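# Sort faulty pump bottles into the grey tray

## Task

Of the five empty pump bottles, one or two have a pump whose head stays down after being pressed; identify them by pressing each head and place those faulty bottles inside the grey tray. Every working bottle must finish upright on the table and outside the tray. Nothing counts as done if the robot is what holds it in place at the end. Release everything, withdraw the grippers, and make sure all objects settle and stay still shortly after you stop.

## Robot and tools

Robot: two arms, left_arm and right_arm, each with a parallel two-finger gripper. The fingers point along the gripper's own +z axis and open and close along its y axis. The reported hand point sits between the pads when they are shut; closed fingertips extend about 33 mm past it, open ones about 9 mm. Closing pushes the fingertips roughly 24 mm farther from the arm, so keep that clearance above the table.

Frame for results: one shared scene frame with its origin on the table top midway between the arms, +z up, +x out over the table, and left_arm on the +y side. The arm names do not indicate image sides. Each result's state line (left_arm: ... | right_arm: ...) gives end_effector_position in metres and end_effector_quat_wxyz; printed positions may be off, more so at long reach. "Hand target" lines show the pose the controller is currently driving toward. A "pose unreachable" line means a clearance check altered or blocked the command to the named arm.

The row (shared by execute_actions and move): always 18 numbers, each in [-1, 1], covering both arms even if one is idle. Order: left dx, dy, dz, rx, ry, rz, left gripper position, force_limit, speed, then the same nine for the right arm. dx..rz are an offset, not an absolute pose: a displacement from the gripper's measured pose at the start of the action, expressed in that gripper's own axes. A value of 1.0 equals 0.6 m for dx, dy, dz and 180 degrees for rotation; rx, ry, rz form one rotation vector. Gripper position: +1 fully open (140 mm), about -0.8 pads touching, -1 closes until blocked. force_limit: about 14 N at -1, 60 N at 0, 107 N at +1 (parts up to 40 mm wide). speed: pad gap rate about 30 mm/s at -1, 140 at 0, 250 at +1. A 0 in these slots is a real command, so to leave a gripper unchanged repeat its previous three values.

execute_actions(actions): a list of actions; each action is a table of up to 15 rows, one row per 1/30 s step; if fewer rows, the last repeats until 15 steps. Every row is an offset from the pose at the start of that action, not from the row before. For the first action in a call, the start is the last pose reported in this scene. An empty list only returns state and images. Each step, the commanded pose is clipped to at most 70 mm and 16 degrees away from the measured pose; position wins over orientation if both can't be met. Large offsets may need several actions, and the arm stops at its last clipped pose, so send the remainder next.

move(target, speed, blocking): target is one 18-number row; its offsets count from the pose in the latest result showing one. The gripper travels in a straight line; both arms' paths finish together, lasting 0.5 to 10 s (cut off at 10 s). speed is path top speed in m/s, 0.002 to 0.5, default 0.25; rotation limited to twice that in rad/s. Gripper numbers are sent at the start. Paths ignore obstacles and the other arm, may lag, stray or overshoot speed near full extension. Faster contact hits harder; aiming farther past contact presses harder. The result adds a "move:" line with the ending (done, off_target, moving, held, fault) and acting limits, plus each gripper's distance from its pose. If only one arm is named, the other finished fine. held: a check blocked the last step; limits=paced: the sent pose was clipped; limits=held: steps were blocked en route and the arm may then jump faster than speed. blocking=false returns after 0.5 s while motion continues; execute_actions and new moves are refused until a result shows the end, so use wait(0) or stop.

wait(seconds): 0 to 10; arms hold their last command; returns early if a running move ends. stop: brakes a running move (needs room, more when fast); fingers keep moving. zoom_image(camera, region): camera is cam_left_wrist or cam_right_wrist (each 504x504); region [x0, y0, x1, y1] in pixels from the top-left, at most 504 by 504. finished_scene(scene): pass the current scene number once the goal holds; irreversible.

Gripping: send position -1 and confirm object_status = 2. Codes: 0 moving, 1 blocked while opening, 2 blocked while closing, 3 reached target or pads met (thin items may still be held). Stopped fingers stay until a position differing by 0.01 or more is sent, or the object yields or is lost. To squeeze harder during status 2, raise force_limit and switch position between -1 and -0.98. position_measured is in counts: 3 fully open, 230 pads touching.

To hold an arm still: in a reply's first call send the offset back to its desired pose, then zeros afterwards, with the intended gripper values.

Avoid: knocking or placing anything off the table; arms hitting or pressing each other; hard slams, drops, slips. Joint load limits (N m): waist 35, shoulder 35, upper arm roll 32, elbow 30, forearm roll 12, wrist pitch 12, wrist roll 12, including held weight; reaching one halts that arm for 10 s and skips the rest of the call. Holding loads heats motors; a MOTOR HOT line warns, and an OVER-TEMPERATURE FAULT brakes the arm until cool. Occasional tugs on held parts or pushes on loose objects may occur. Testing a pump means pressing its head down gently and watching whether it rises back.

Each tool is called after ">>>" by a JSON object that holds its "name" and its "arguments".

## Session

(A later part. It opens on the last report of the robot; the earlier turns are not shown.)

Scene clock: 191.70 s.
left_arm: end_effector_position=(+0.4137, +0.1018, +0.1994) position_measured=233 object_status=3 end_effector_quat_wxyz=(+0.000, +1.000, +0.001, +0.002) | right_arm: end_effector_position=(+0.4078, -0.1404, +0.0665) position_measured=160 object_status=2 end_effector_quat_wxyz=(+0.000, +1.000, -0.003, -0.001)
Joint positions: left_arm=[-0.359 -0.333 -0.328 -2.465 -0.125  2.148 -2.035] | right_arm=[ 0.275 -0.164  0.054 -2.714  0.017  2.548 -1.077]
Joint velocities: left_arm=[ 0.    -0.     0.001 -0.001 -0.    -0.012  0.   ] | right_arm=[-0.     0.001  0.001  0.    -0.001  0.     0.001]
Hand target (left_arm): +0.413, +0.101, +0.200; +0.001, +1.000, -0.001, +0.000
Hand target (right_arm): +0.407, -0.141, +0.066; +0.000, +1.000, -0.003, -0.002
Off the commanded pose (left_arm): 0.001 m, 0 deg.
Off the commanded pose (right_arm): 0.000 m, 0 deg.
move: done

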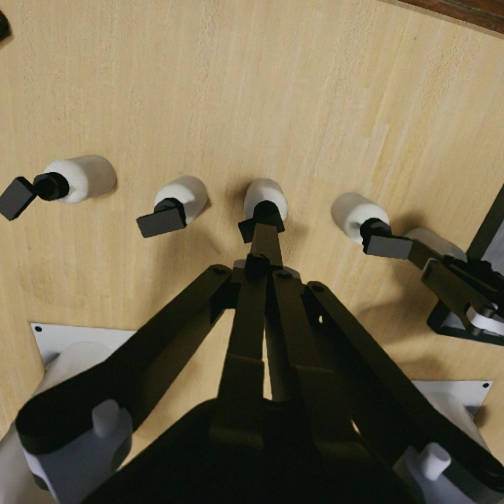

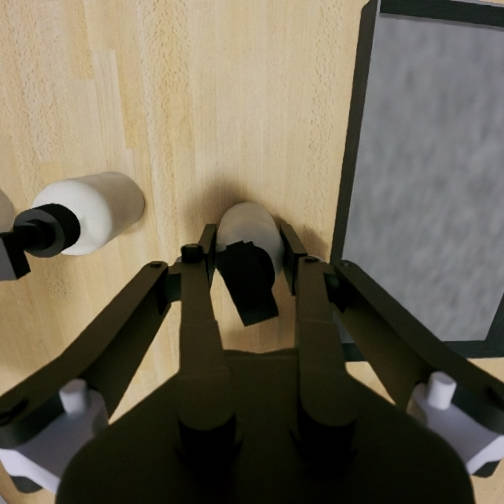

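>>> {"name": "zoom_image", "arguments": {"camera": "cam_left_wrist", "region": [120, 160, 430, 270]}}

Region (120, 160, 430, 270) of cam_left_wrist's 504x504 image, scaled by 1.626, with more detail than that image has; it fills the top 179 rows of this view, and the rest is white.

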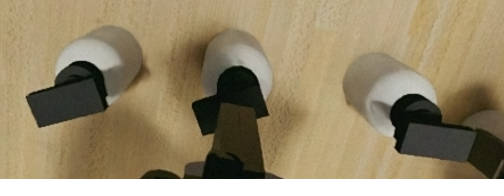

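>>> {"name": "move", "arguments": {"target": [0.0,0.0,0.01,0,-0.001,0.15,0.08,0,0.5, 0.033,0.025,-0.092,0,0.001,-0.002,-1,0,-0.3], "speed": 0.35}}

>>> {"name": "move", "arguments": {"target": [0.0,0.0,0.02,0,0,0.16,0.08,0,0.5, 0.13,0.315,0.008,0,0,0,-1,0,-0.3], "speed": 0.35}}

Scene clock: 262.27 s.
left_arm: end_effector_position=(+0.4137, +0.1013, +0.1950) position_measured=119 object_status=3 end_effector_quat_wxyz=(+0.001, +0.974, -0.224, +0.000) | right_arm: end_effector_position=(+0.4264, -0.1538, +0.1206) position_measured=160 object_status=2 end_effector_quat_wxyz=(-0.001, +1.000, -0.002, -0.000)
Joint positions: left_arm=[-0.508 -0.312 -0.186 -2.468 -0.069  2.161 -1.624] | right_arm=[ 0.257 -0.265  0.019 -2.644  0.01   2.38  -1.126]
Joint velocities: left_arm=[ 0.    -0.     0.001  0.001 -0.     0.     0.028] | right_arm=[-0.     0.    -0.    -0.001 -0.    -0.001 -0.002]
Hand target (left_arm): +0.414, +0.102, +0.193; -0.000, +0.973, -0.232, +0.000
Hand target (right_arm): +0.427, -0.155, +0.122; -0.000, +1.000, +0.001, +0.000
Off the commanded pose (left_arm): 0.002 m, 1 deg.
Off the commanded pose (right_arm): 0.002 m, 0 deg.
move: done

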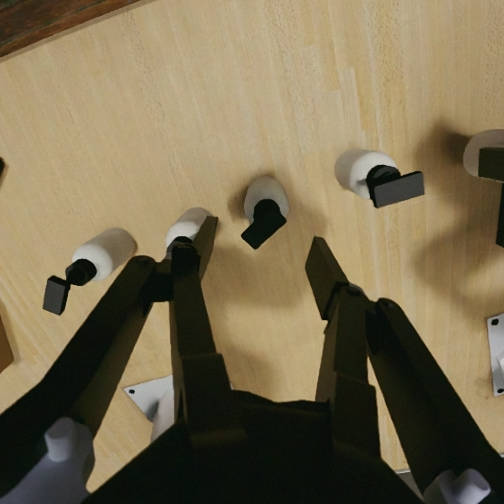

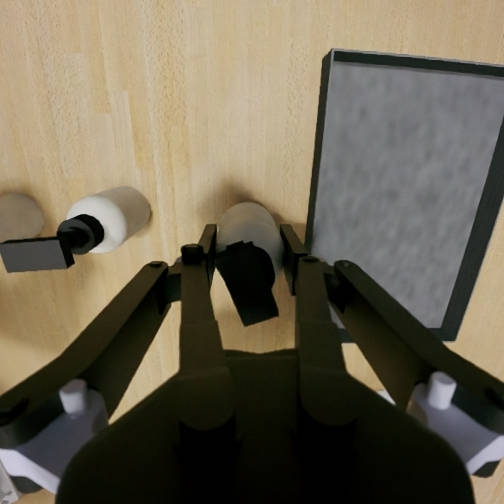

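Scene clock: 264.00 s.
left_arm: end_effector_position=(+0.4140, +0.1009, +0.1845) position_measured=119 object_status=3 end_effector_quat_wxyz=(+0.001, +0.892, -0.452, +0.000) | right_arm: end_effector_position=(+0.5028, -0.3438, +0.1156) position_measured=160 object_status=2 end_effector_quat_wxyz=(+0.000, +1.000, -0.007, +0.001)
Joint positions: left_arm=[-0.658 -0.292 -0.041 -2.483 -0.017  2.192 -1.179] | right_arm=[ 0.114 -0.158 -0.316 -2.539 -0.073  2.39  -1.528]
Joint velocities: left_arm=[ 0.    -0.     0.001 -0.001 -0.    -0.     0.032] | right_arm=[ 0.001  0.001 -0.001  0.     0.002 -0.001 -0.032]
Hand target (left_arm): +0.414, +0.101, +0.183; +0.000, +0.888, -0.460, -0.000
Hand target (right_arm): +0.503, -0.344, +0.116; -0.001, +1.000, -0.002, +0.000
Off the commanded pose (left_arm): 0.002 m, 1 deg.
Off the commanded pose (right_arm): 0.001 m, 1 deg.
move: done

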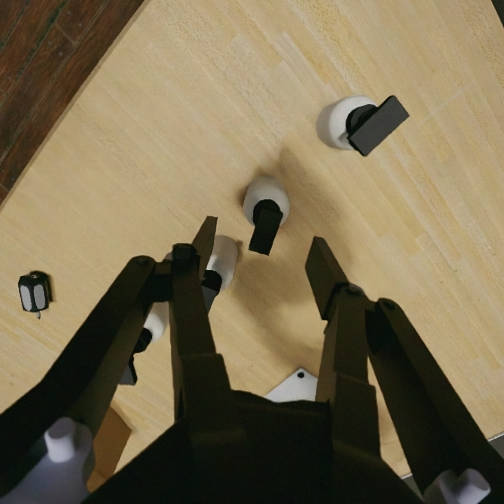

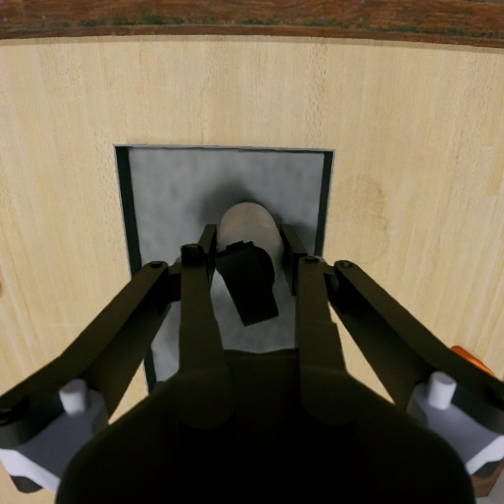

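>>> {"name": "zoom_image", "arguments": {"camera": "cam_left_wrist", "region": [195, 160, 335, 280]}}

Region (195, 160, 335, 280) of cam_left_wrist's 504x504 image, scaled by 3.600, with more detail than that image has; it fills the top 432 rows of this view, and the rest is white.

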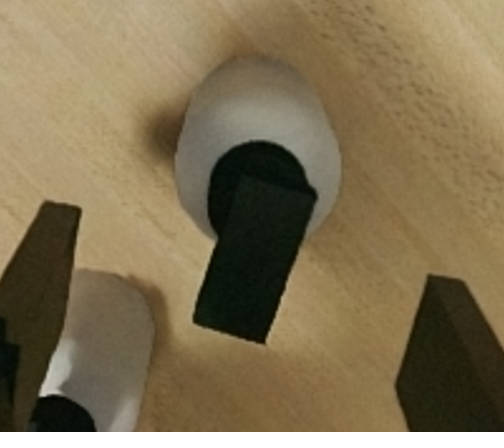

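>>> {"name": "move", "arguments": {"target": [0.009,0.002,0.1975,0,0,0.005,0.08,0,0.5, 0.0,0.0,0.079,0,-0.001,-0.004,-1,0,-0.3], "speed": 0.18}}

Scene clock: 281.07 s.
left_arm: end_effector_position=(+0.4181, +0.0985, +0.0674) position_measured=119 object_status=3 end_effector_quat_wxyz=(-0.001, +0.888, -0.459, -0.002) | right_arm: end_effector_position=(+0.5026, -0.3446, +0.0689) position_measured=160 object_status=2 end_effector_quat_wxyz=(+0.002, +1.000, -0.002, -0.001)
Joint positions: left_arm=[-0.659 -0.051 -0.044 -2.579 -0.001  2.525 -1.178] | right_arm=[ 0.115 -0.047 -0.317 -2.567 -0.032  2.52  -1.569]
Joint velocities: left_arm=[ 0.    -0.001 -0.001  0.001  0.001  0.012 -0.006] | right_arm=[-0.001  0.    -0.    -0.001  0.002  0.004 -0.007]
Hand target (left_arm): +0.419, +0.098, +0.067; -0.002, +0.889, -0.458, +0.000
Hand target (right_arm): +0.503, -0.344, +0.068; +0.001, +1.000, -0.001, -0.000
Off the commanded pose (left_arm): 0.004 m, 0 deg.
Off the commanded pose (right_arm): 0.001 m, 0 deg.
move: off_target (left_arm)

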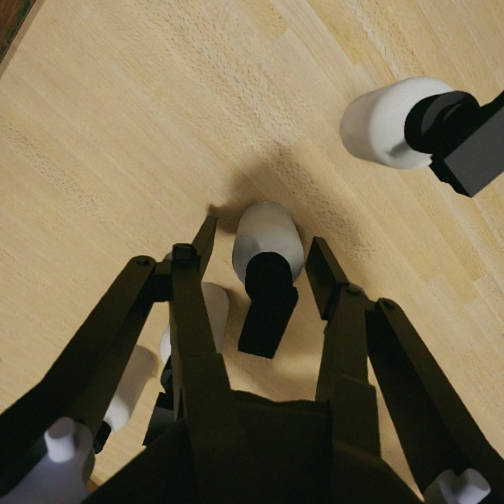

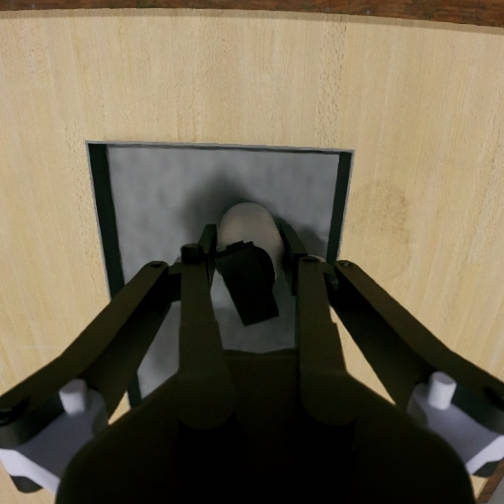

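>>> {"name": "execute_actions", "arguments": {"actions": [[[0,0.004,0.001,0,0,0,0.08,0,0.5, 0,0,0.002,0,0,0,-1,0,-0.3],[0,0.008,0.002,0,0,0,0.08,0,0.5, 0,0,0.003,0,0,0,-1,0,-0.3],[0,0.010,0.002,0,0,0,0.08,0,0.5, 0,0,0.004,0,0,0,-1,0,-0.3],[0,0.010,0.002,0,0,0,-1,0,-0.3, 0,0,0.004,0,0,0,-1,0,-0.3],[0,0.010,0.002,0,0,0,-1,0,-0.3, 0,0,0.004,0,0,0,-1,0,-0.3],[0,0.010,0.002,0,0,0,-1,0,-0.3, 0,0,0.004,0,0,0,-1,0,-0.3],[0,0.010,0.002,0,0,0,-1,0,-0.3, 0,0,0.003,0,0,0,0.1,0,0.0]]]}}

Scene clock: 285.60 s.
left_arm: end_effector_position=(+0.4145, +0.0959, +0.0665) position_measured=160 object_status=0 end_effector_quat_wxyz=(-0.001, +0.887, -0.461, -0.002) | right_arm: end_effector_position=(+0.5027, -0.3448, +0.0678) position_measured=117 object_status=0 end_effector_quat_wxyz=(+0.002, +1.000, -0.001, -0.001)
Joint positions: left_arm=[-0.662 -0.053 -0.05  -2.584 -0.001  2.527 -1.183] | right_arm=[ 0.115 -0.044 -0.317 -2.567 -0.032  2.522 -1.571]
Joint velocities: left_arm=[-0.    -0.    -0.    -0.001 -0.002  0.    -0.005] | right_arm=[ 0.    -0.    -0.001  0.     0.001  0.001 -0.   ]
Hand target (left_arm): +0.413, +0.095, +0.066; -0.001, +0.888, -0.459, -0.002
Hand target (right_arm): +0.503, -0.345, +0.067; +0.002, +1.000, -0.002, -0.001
Off the commanded pose (left_arm): 0.002 m, 0 deg.
Off the commanded pose (right_arm): 0.001 m, 0 deg.

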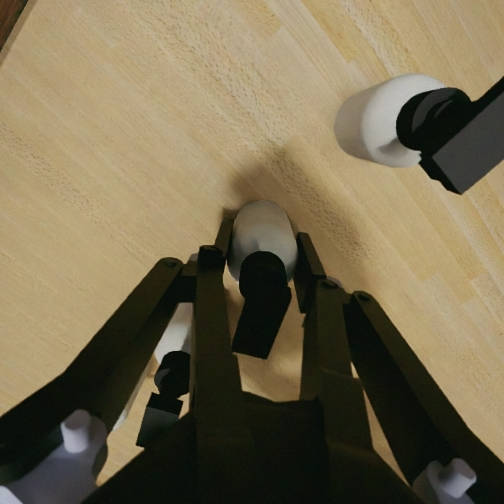

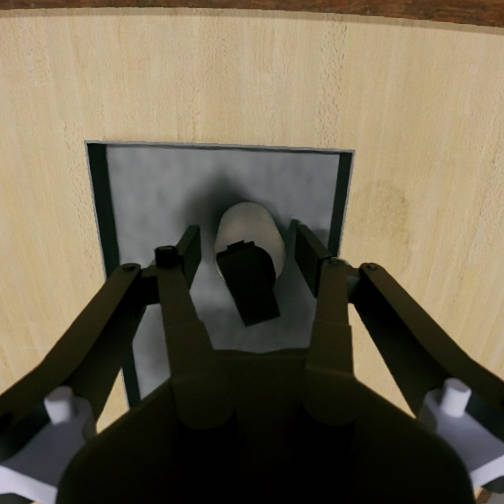

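>>> {"name": "move", "arguments": {"target": [0,0,-0.29,0,0,0.08,-1,0,-0.3, 0,0,-0.25,0.001,0.001,0,0.1,0,0.0], "speed": 0.3}}

Scene clock: 303.30 s.
left_arm: end_effector_position=(+0.4110, +0.0929, +0.2389) position_measured=160 object_status=2 end_effector_quat_wxyz=(+0.003, +0.825, -0.565, -0.000) | right_arm: end_effector_position=(+0.5037, -0.3426, +0.2172) position_measured=117 object_status=3 end_effector_quat_wxyz=(-0.002, +1.000, +0.001, +0.002)
Joint positions: left_arm=[-0.719 -0.343  0.002 -2.385 -0.007  2.041 -0.944] | right_arm=[ 0.101 -0.315 -0.284 -2.404 -0.095  2.102 -1.52 ]
Joint velocities: left_arm=[ 0.001  0.001  0.    -0.    -0.    -0.009  0.027] | right_arm=[-0.     0.001 -0.001 -0.    -0.    -0.008  0.005]
Hand target (left_arm): +0.411, +0.094, +0.239; +0.002, +0.821, -0.571, -0.002
Hand target (right_arm): +0.503, -0.343, +0.218; -0.000, +1.000, -0.000, +0.000
Off the commanded pose (left_arm): 0.005 m, 1 deg.
Off the commanded pose (right_arm): 0.002 m, 0 deg.
move: off_target (left_arm)

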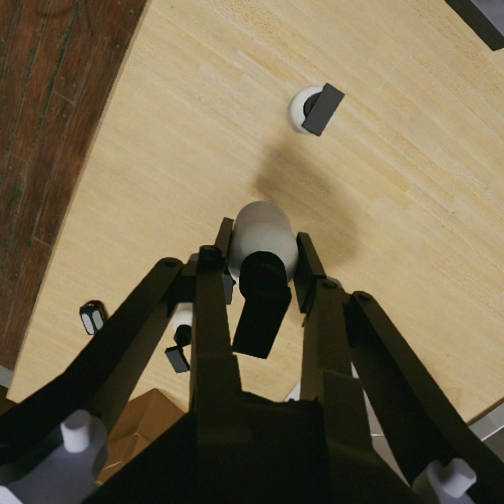

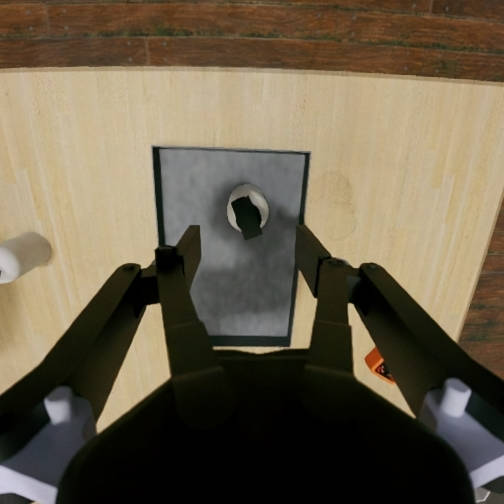

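>>> {"name": "move", "arguments": {"target": [0.558,0.281,0.048,0,0,0.106,-1,0,-0.3, -0.273,0.479,-0.105,0,0,0,0.1,0,0.0], "speed": 0.35}}

Scene clock: 311.23 s.
left_arm: end_effector_position=(+0.3793, -0.2773, +0.2118) position_measured=160 object_status=2 end_effector_quat_wxyz=(+0.005, -0.716, +0.698, +0.002) | right_arm: end_effector_position=(+0.3405, -0.6277, +0.2783) position_measured=117 object_status=3 end_effector_quat_wxyz=(-0.003, +1.000, -0.005, +0.004)
Joint positions: left_arm=[-1.048  0.493 -0.215 -1.408  0.115  1.883 -1.16 ] | right_arm=[-0.107 -0.651 -0.73  -2.369 -0.422  1.832 -1.999]
Joint velocities: left_arm=[-0.003  0.     0.003  0.     0.001 -0.007 -0.007] | right_arm=[-0.    -0.    -0.001 -0.     0.001 -0.004 -0.027]
Hand target (left_arm): +0.380, -0.277, +0.212; -0.007, +0.719, -0.695, -0.003
Hand target (right_arm): +0.339, -0.629, +0.279; -0.003, +1.000, +0.001, +0.002
Off the commanded pose (left_arm): 0.005 m, 1 deg.
Off the commanded pose (right_arm): 0.003 m, 1 deg.
move: off_target (left_arm)

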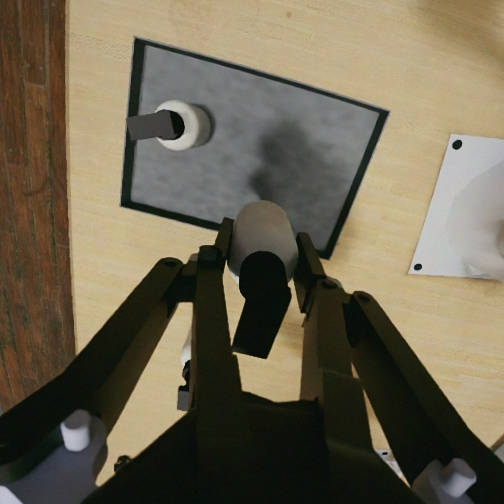

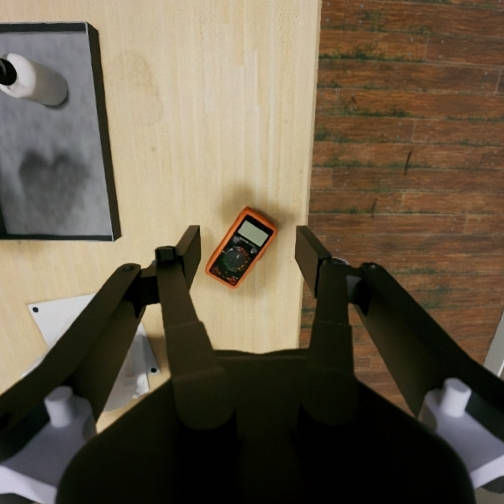

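>>> {"name": "move", "arguments": {"target": [0.008,0,0.217,-0.0014,0.003,0,-1,0,-0.3, 0,0,0,0,0,-0.003,0.1,0,0.0], "speed": 0.25}}

>>> {"name": "move", "arguments": {"target": [0,0,0.024,0,0,0,-1,0,-0.3, 0,0,0,0,0,0,0.1,0,0.0], "speed": 0.03}}

Scene clock: 320.97 s.
left_arm: end_effector_position=(+0.3809, -0.2793, +0.0794) position_measured=160 object_status=2 end_effector_quat_wxyz=(+0.001, -0.716, +0.698, +0.004) | right_arm: end_effector_position=(+0.3403, -0.6277, +0.2784) position_measured=117 object_status=3 end_effector_quat_wxyz=(-0.003, +1.000, -0.001, +0.004)
Joint positions: left_arm=[-1.05   0.622 -0.196 -1.548  0.136  2.147 -1.169] | right_arm=[-0.107 -0.651 -0.73  -2.369 -0.422  1.831 -2.007]
Joint velocities: left_arm=[-0.001  0.001  0.005 -0.001 -0.001  0.01  -0.   ] | right_arm=[-0.001 -0.001 -0.001  0.    -0.    -0.     0.   ]
Hand target (left_arm): +0.383, -0.282, +0.082; -0.001, +0.717, -0.697, +0.001
Hand target (right_arm): +0.340, -0.628, +0.278; -0.003, +1.000, -0.000, +0.004
Off the commanded pose (left_arm): 0.003 m, 1 deg.
Off the commanded pose (right_arm): 0.000 m, 0 deg.
move: done

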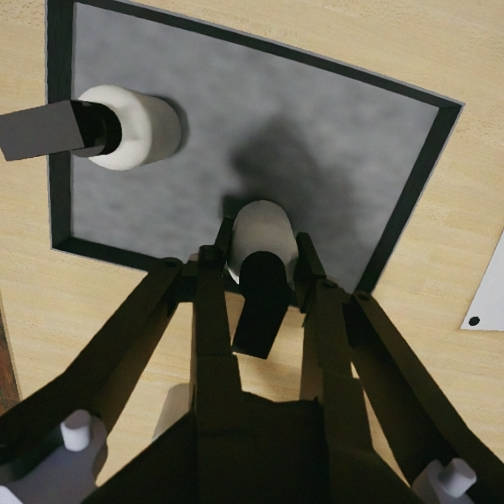

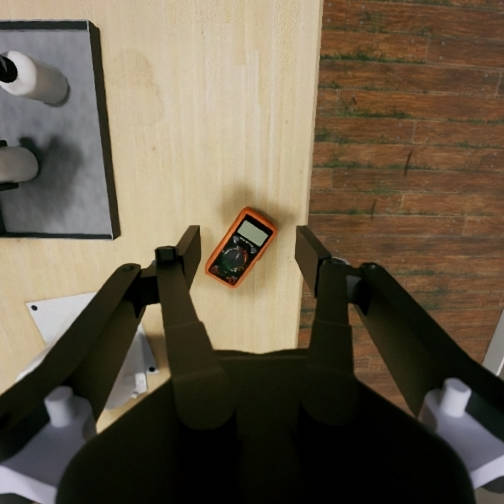

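Scene clock: 321.67 s.
left_arm: end_effector_position=(+0.3810, -0.2799, +0.0681) position_measured=160 object_status=2 end_effector_quat_wxyz=(+0.000, -0.716, +0.698, +0.005) | right_arm: end_effector_position=(+0.3403, -0.6277, +0.2784) position_measured=117 object_status=3 end_effector_quat_wxyz=(-0.003, +1.000, -0.001, +0.004)
Joint positions: left_arm=[-1.05   0.638 -0.195 -1.551  0.137  2.167 -1.169] | right_arm=[-0.107 -0.651 -0.73  -2.369 -0.422  1.831 -2.007]
Joint velocities: left_arm=[-0.    -0.     0.001 -0.001  0.001  0.013 -0.001] | right_arm=[ 0.001 -0.     0.    -0.001 -0.    -0.001 -0.   ]
Hand target (left_arm): +0.381, -0.279, +0.065; -0.001, +0.716, -0.698, -0.004
Hand target (right_arm): +0.340, -0.628, +0.278; -0.003, +1.000, -0.001, +0.004
Off the commanded pose (left_arm): 0.003 m, 0 deg.
Off the commanded pose (right_arm): 0.000 m, 0 deg.
move: done

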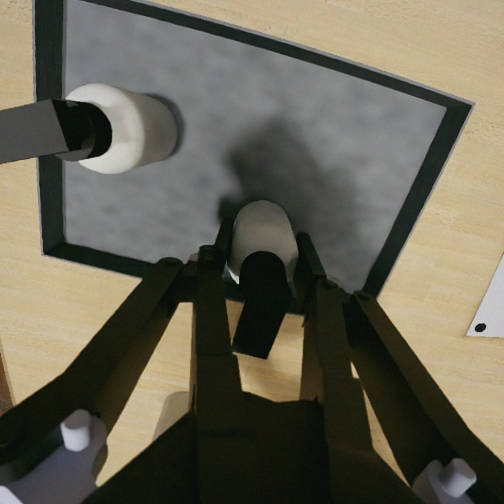

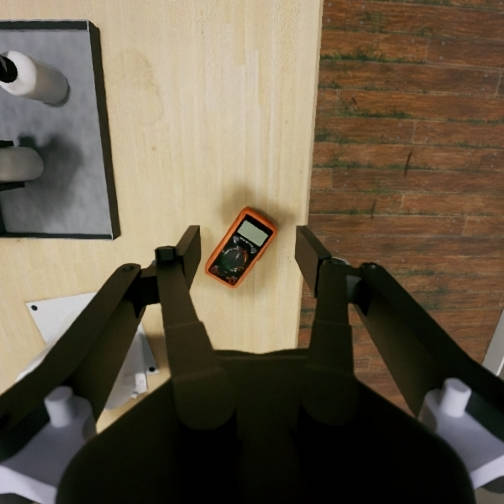

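Contact reached at z≈0.068. Release and lift.

>>> {"name": "execute_actions", "arguments": {"actions": [[[0,0,0,0,0,0,0.1,0,0.0, 0,0,0,0,0,0,0.1,0,0.0]]]}}

>>> {"name": "move", "arguments": {"target": [0,0,-0.27,0,0,0,0.1,0,0.0, 0,0,0,0,0,0,0.1,0,0.0], "speed": 0.3}}

Scene clock: 323.97 s.
left_arm: end_effector_position=(+0.3814, -0.2804, +0.0681) position_measured=117 object_status=3 end_effector_quat_wxyz=(-0.000, -0.716, +0.698, +0.004) | right_arm: end_effector_position=(+0.3403, -0.6277, +0.2784) position_measured=117 object_status=3 end_effector_quat_wxyz=(-0.003, +1.000, -0.001, +0.004)
Joint positions: left_arm=[-1.05   0.638 -0.195 -1.551  0.137  2.169 -1.169] | right_arm=[-0.107 -0.651 -0.73  -2.369 -0.422  1.831 -2.007]
Joint velocities: left_arm=[-0.001 -0.001  0.     0.001 -0.001 -0.    -0.001] | right_arm=[ 0.     0.001 -0.    -0.001 -0.     0.002  0.   ]
Hand target (left_arm): +0.381, -0.280, +0.068; -0.000, +0.716, -0.698, -0.005
Hand target (right_arm): +0.340, -0.628, +0.278; -0.003, +1.000, -0.001, +0.004
Off the commanded pose (left_arm): 0.001 m, 0 deg.
Off the commanded pose (right_arm): 0.000 m, 0 deg.

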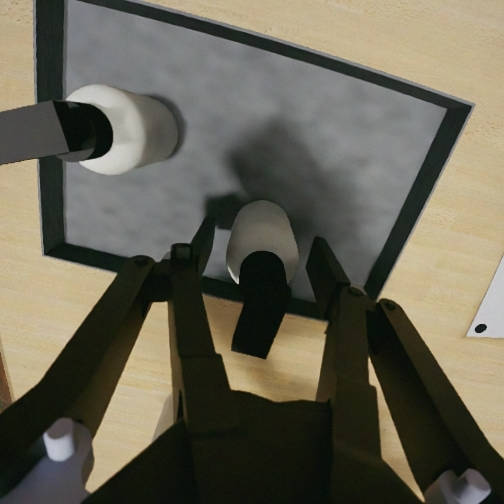

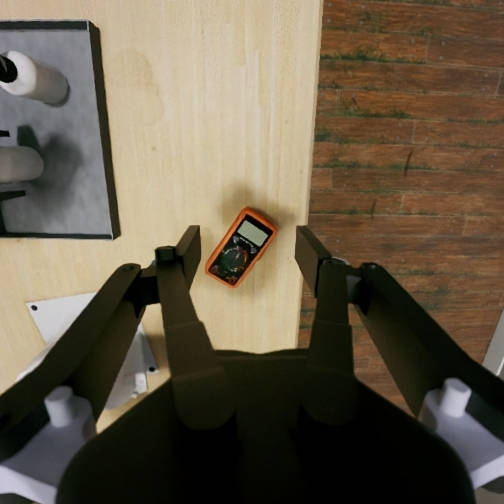

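Scene clock: 325.30 s.
left_arm: end_effector_position=(+0.3803, -0.2802, +0.2297) position_measured=117 object_status=3 end_effector_quat_wxyz=(-0.001, -0.716, +0.698, +0.002) | right_arm: end_effector_position=(+0.3403, -0.6277, +0.2784) position_measured=117 object_status=3 end_effector_quat_wxyz=(-0.003, +1.000, -0.001, +0.004)
Joint positions: left_arm=[-1.046  0.494 -0.217 -1.361  0.104  1.841 -1.151] | right_arm=[-0.107 -0.651 -0.73  -2.369 -0.422  1.831 -2.007]
Joint velocities: left_arm=[-0.001  0.    -0.002 -0.001 -0.    -0.01   0.001] | right_arm=[ 0.    -0.     0.001  0.    -0.001 -0.    -0.001]
Hand target (left_arm): +0.379, -0.280, +0.230; +0.001, +0.715, -0.700, -0.004
Hand target (right_arm): +0.340, -0.628, +0.278; -0.003, +1.000, -0.001, +0.004
Off the commanded pose (left_arm): 0.002 m, 0 deg.
Off the commanded pose (right_arm): 0.000 m, 0 deg.
move: done

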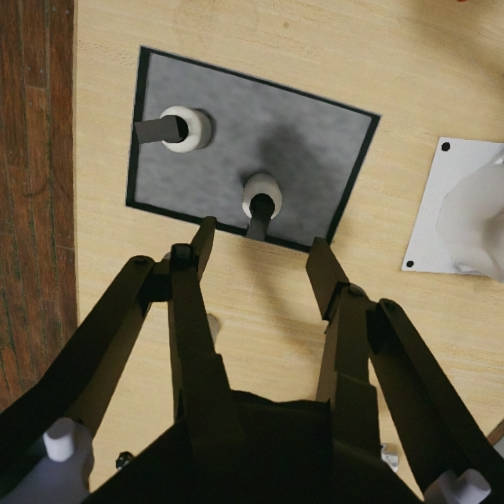

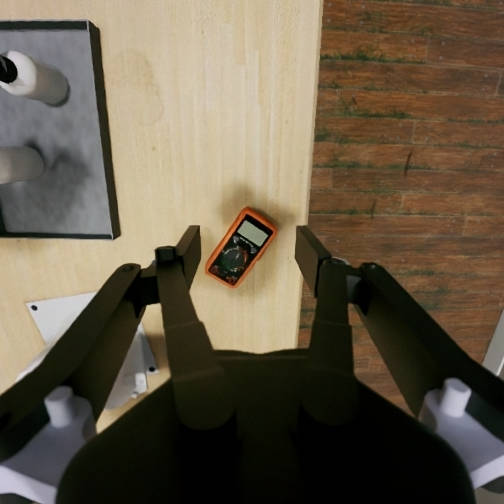

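>>> {"name": "move", "arguments": {"target": [-0.216,-0.04,-0.15,0,0,0,0.7,0,0.5, 0,0,0,0,0,0,0.1,0,0.0], "speed": 0.35}}

Scene clock: 331.00 s.
left_arm: end_effector_position=(+0.4000, -0.1507, +0.3197) position_measured=41 object_status=3 end_effector_quat_wxyz=(-0.003, -0.722, +0.692, -0.002) | right_arm: end_effector_position=(+0.3403, -0.6277, +0.2784) position_measured=117 object_status=3 end_effector_quat_wxyz=(-0.003, +1.000, -0.001, +0.004)
Joint positions: left_arm=[-0.894  0.117 -0.193 -1.667  0.017  1.787 -0.99 ] | right_arm=[-0.107 -0.651 -0.73  -2.369 -0.422  1.831 -2.007]
Joint velocities: left_arm=[ 0.     0.001 -0.001  0.    -0.001  0.     0.029] | right_arm=[ 0.    -0.001 -0.     0.    -0.002  0.001  0.001]
Hand target (left_arm): +0.398, -0.149, +0.318; +0.004, +0.717, -0.697, -0.002
Hand target (right_arm): +0.340, -0.628, +0.278; -0.003, +1.000, -0.001, +0.004
Off the commanded pose (left_arm): 0.001 m, 1 deg.
Off the commanded pose (right_arm): 0.000 m, 0 deg.
move: done

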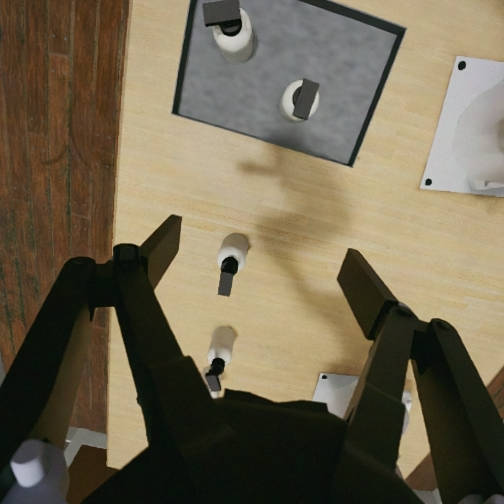

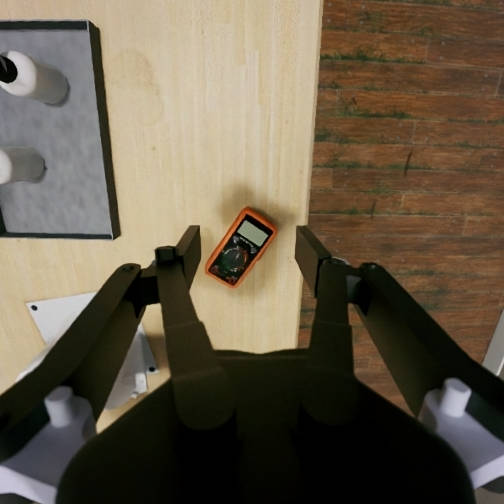

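>>> {"name": "zoom_image", "arguments": {"camera": "cam_left_wrist", "region": [180, 0, 340, 140]}}

>>> {"name": "zoom_image", "arguments": {"camera": "cam_left_wrist", "region": [170, 220, 290, 410]}}

Region (180, 0, 340, 140) of cam_left_wrist's 504x504 image, scaled by 3.150, with more detail than that image has; it fills the top 441 rows of this view, and the rest is white.

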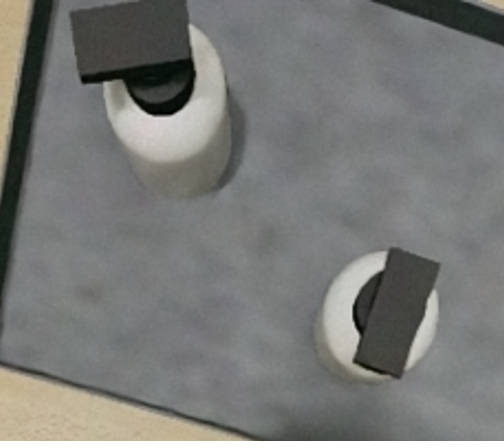

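Region (170, 220, 290, 410) of cam_left_wrist's 504x504 image, scaled by 2.653, with more detail than that image has; it fills the left 318 columns of this view, and the rest is white.

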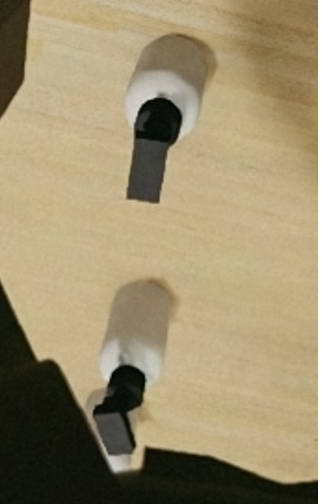

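>>> {"name": "zoom_image", "arguments": {"camera": "cam_right_wrist", "region": [0, 30, 90, 120]}}

>>> {"name": "zoom_image", "arguments": {"camera": "cam_left_wrist", "region": [195, 0, 265, 70]}}

Region (0, 30, 90, 120) of cam_right_wrist's 504x504 image, scaled by 5.600, with more detail than that image has.

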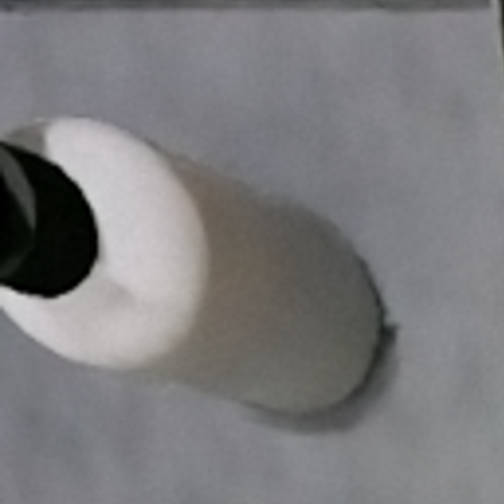

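Region (195, 0, 265, 70) of cam_left_wrist's 504x504 image, scaled by 7.200, with more detail than that image has.

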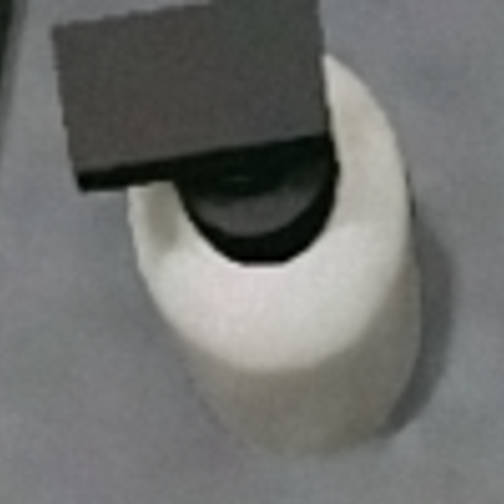

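>>> {"name": "finished_scene", "arguments": {"scene": 2}}

The scene is finished: the task was done.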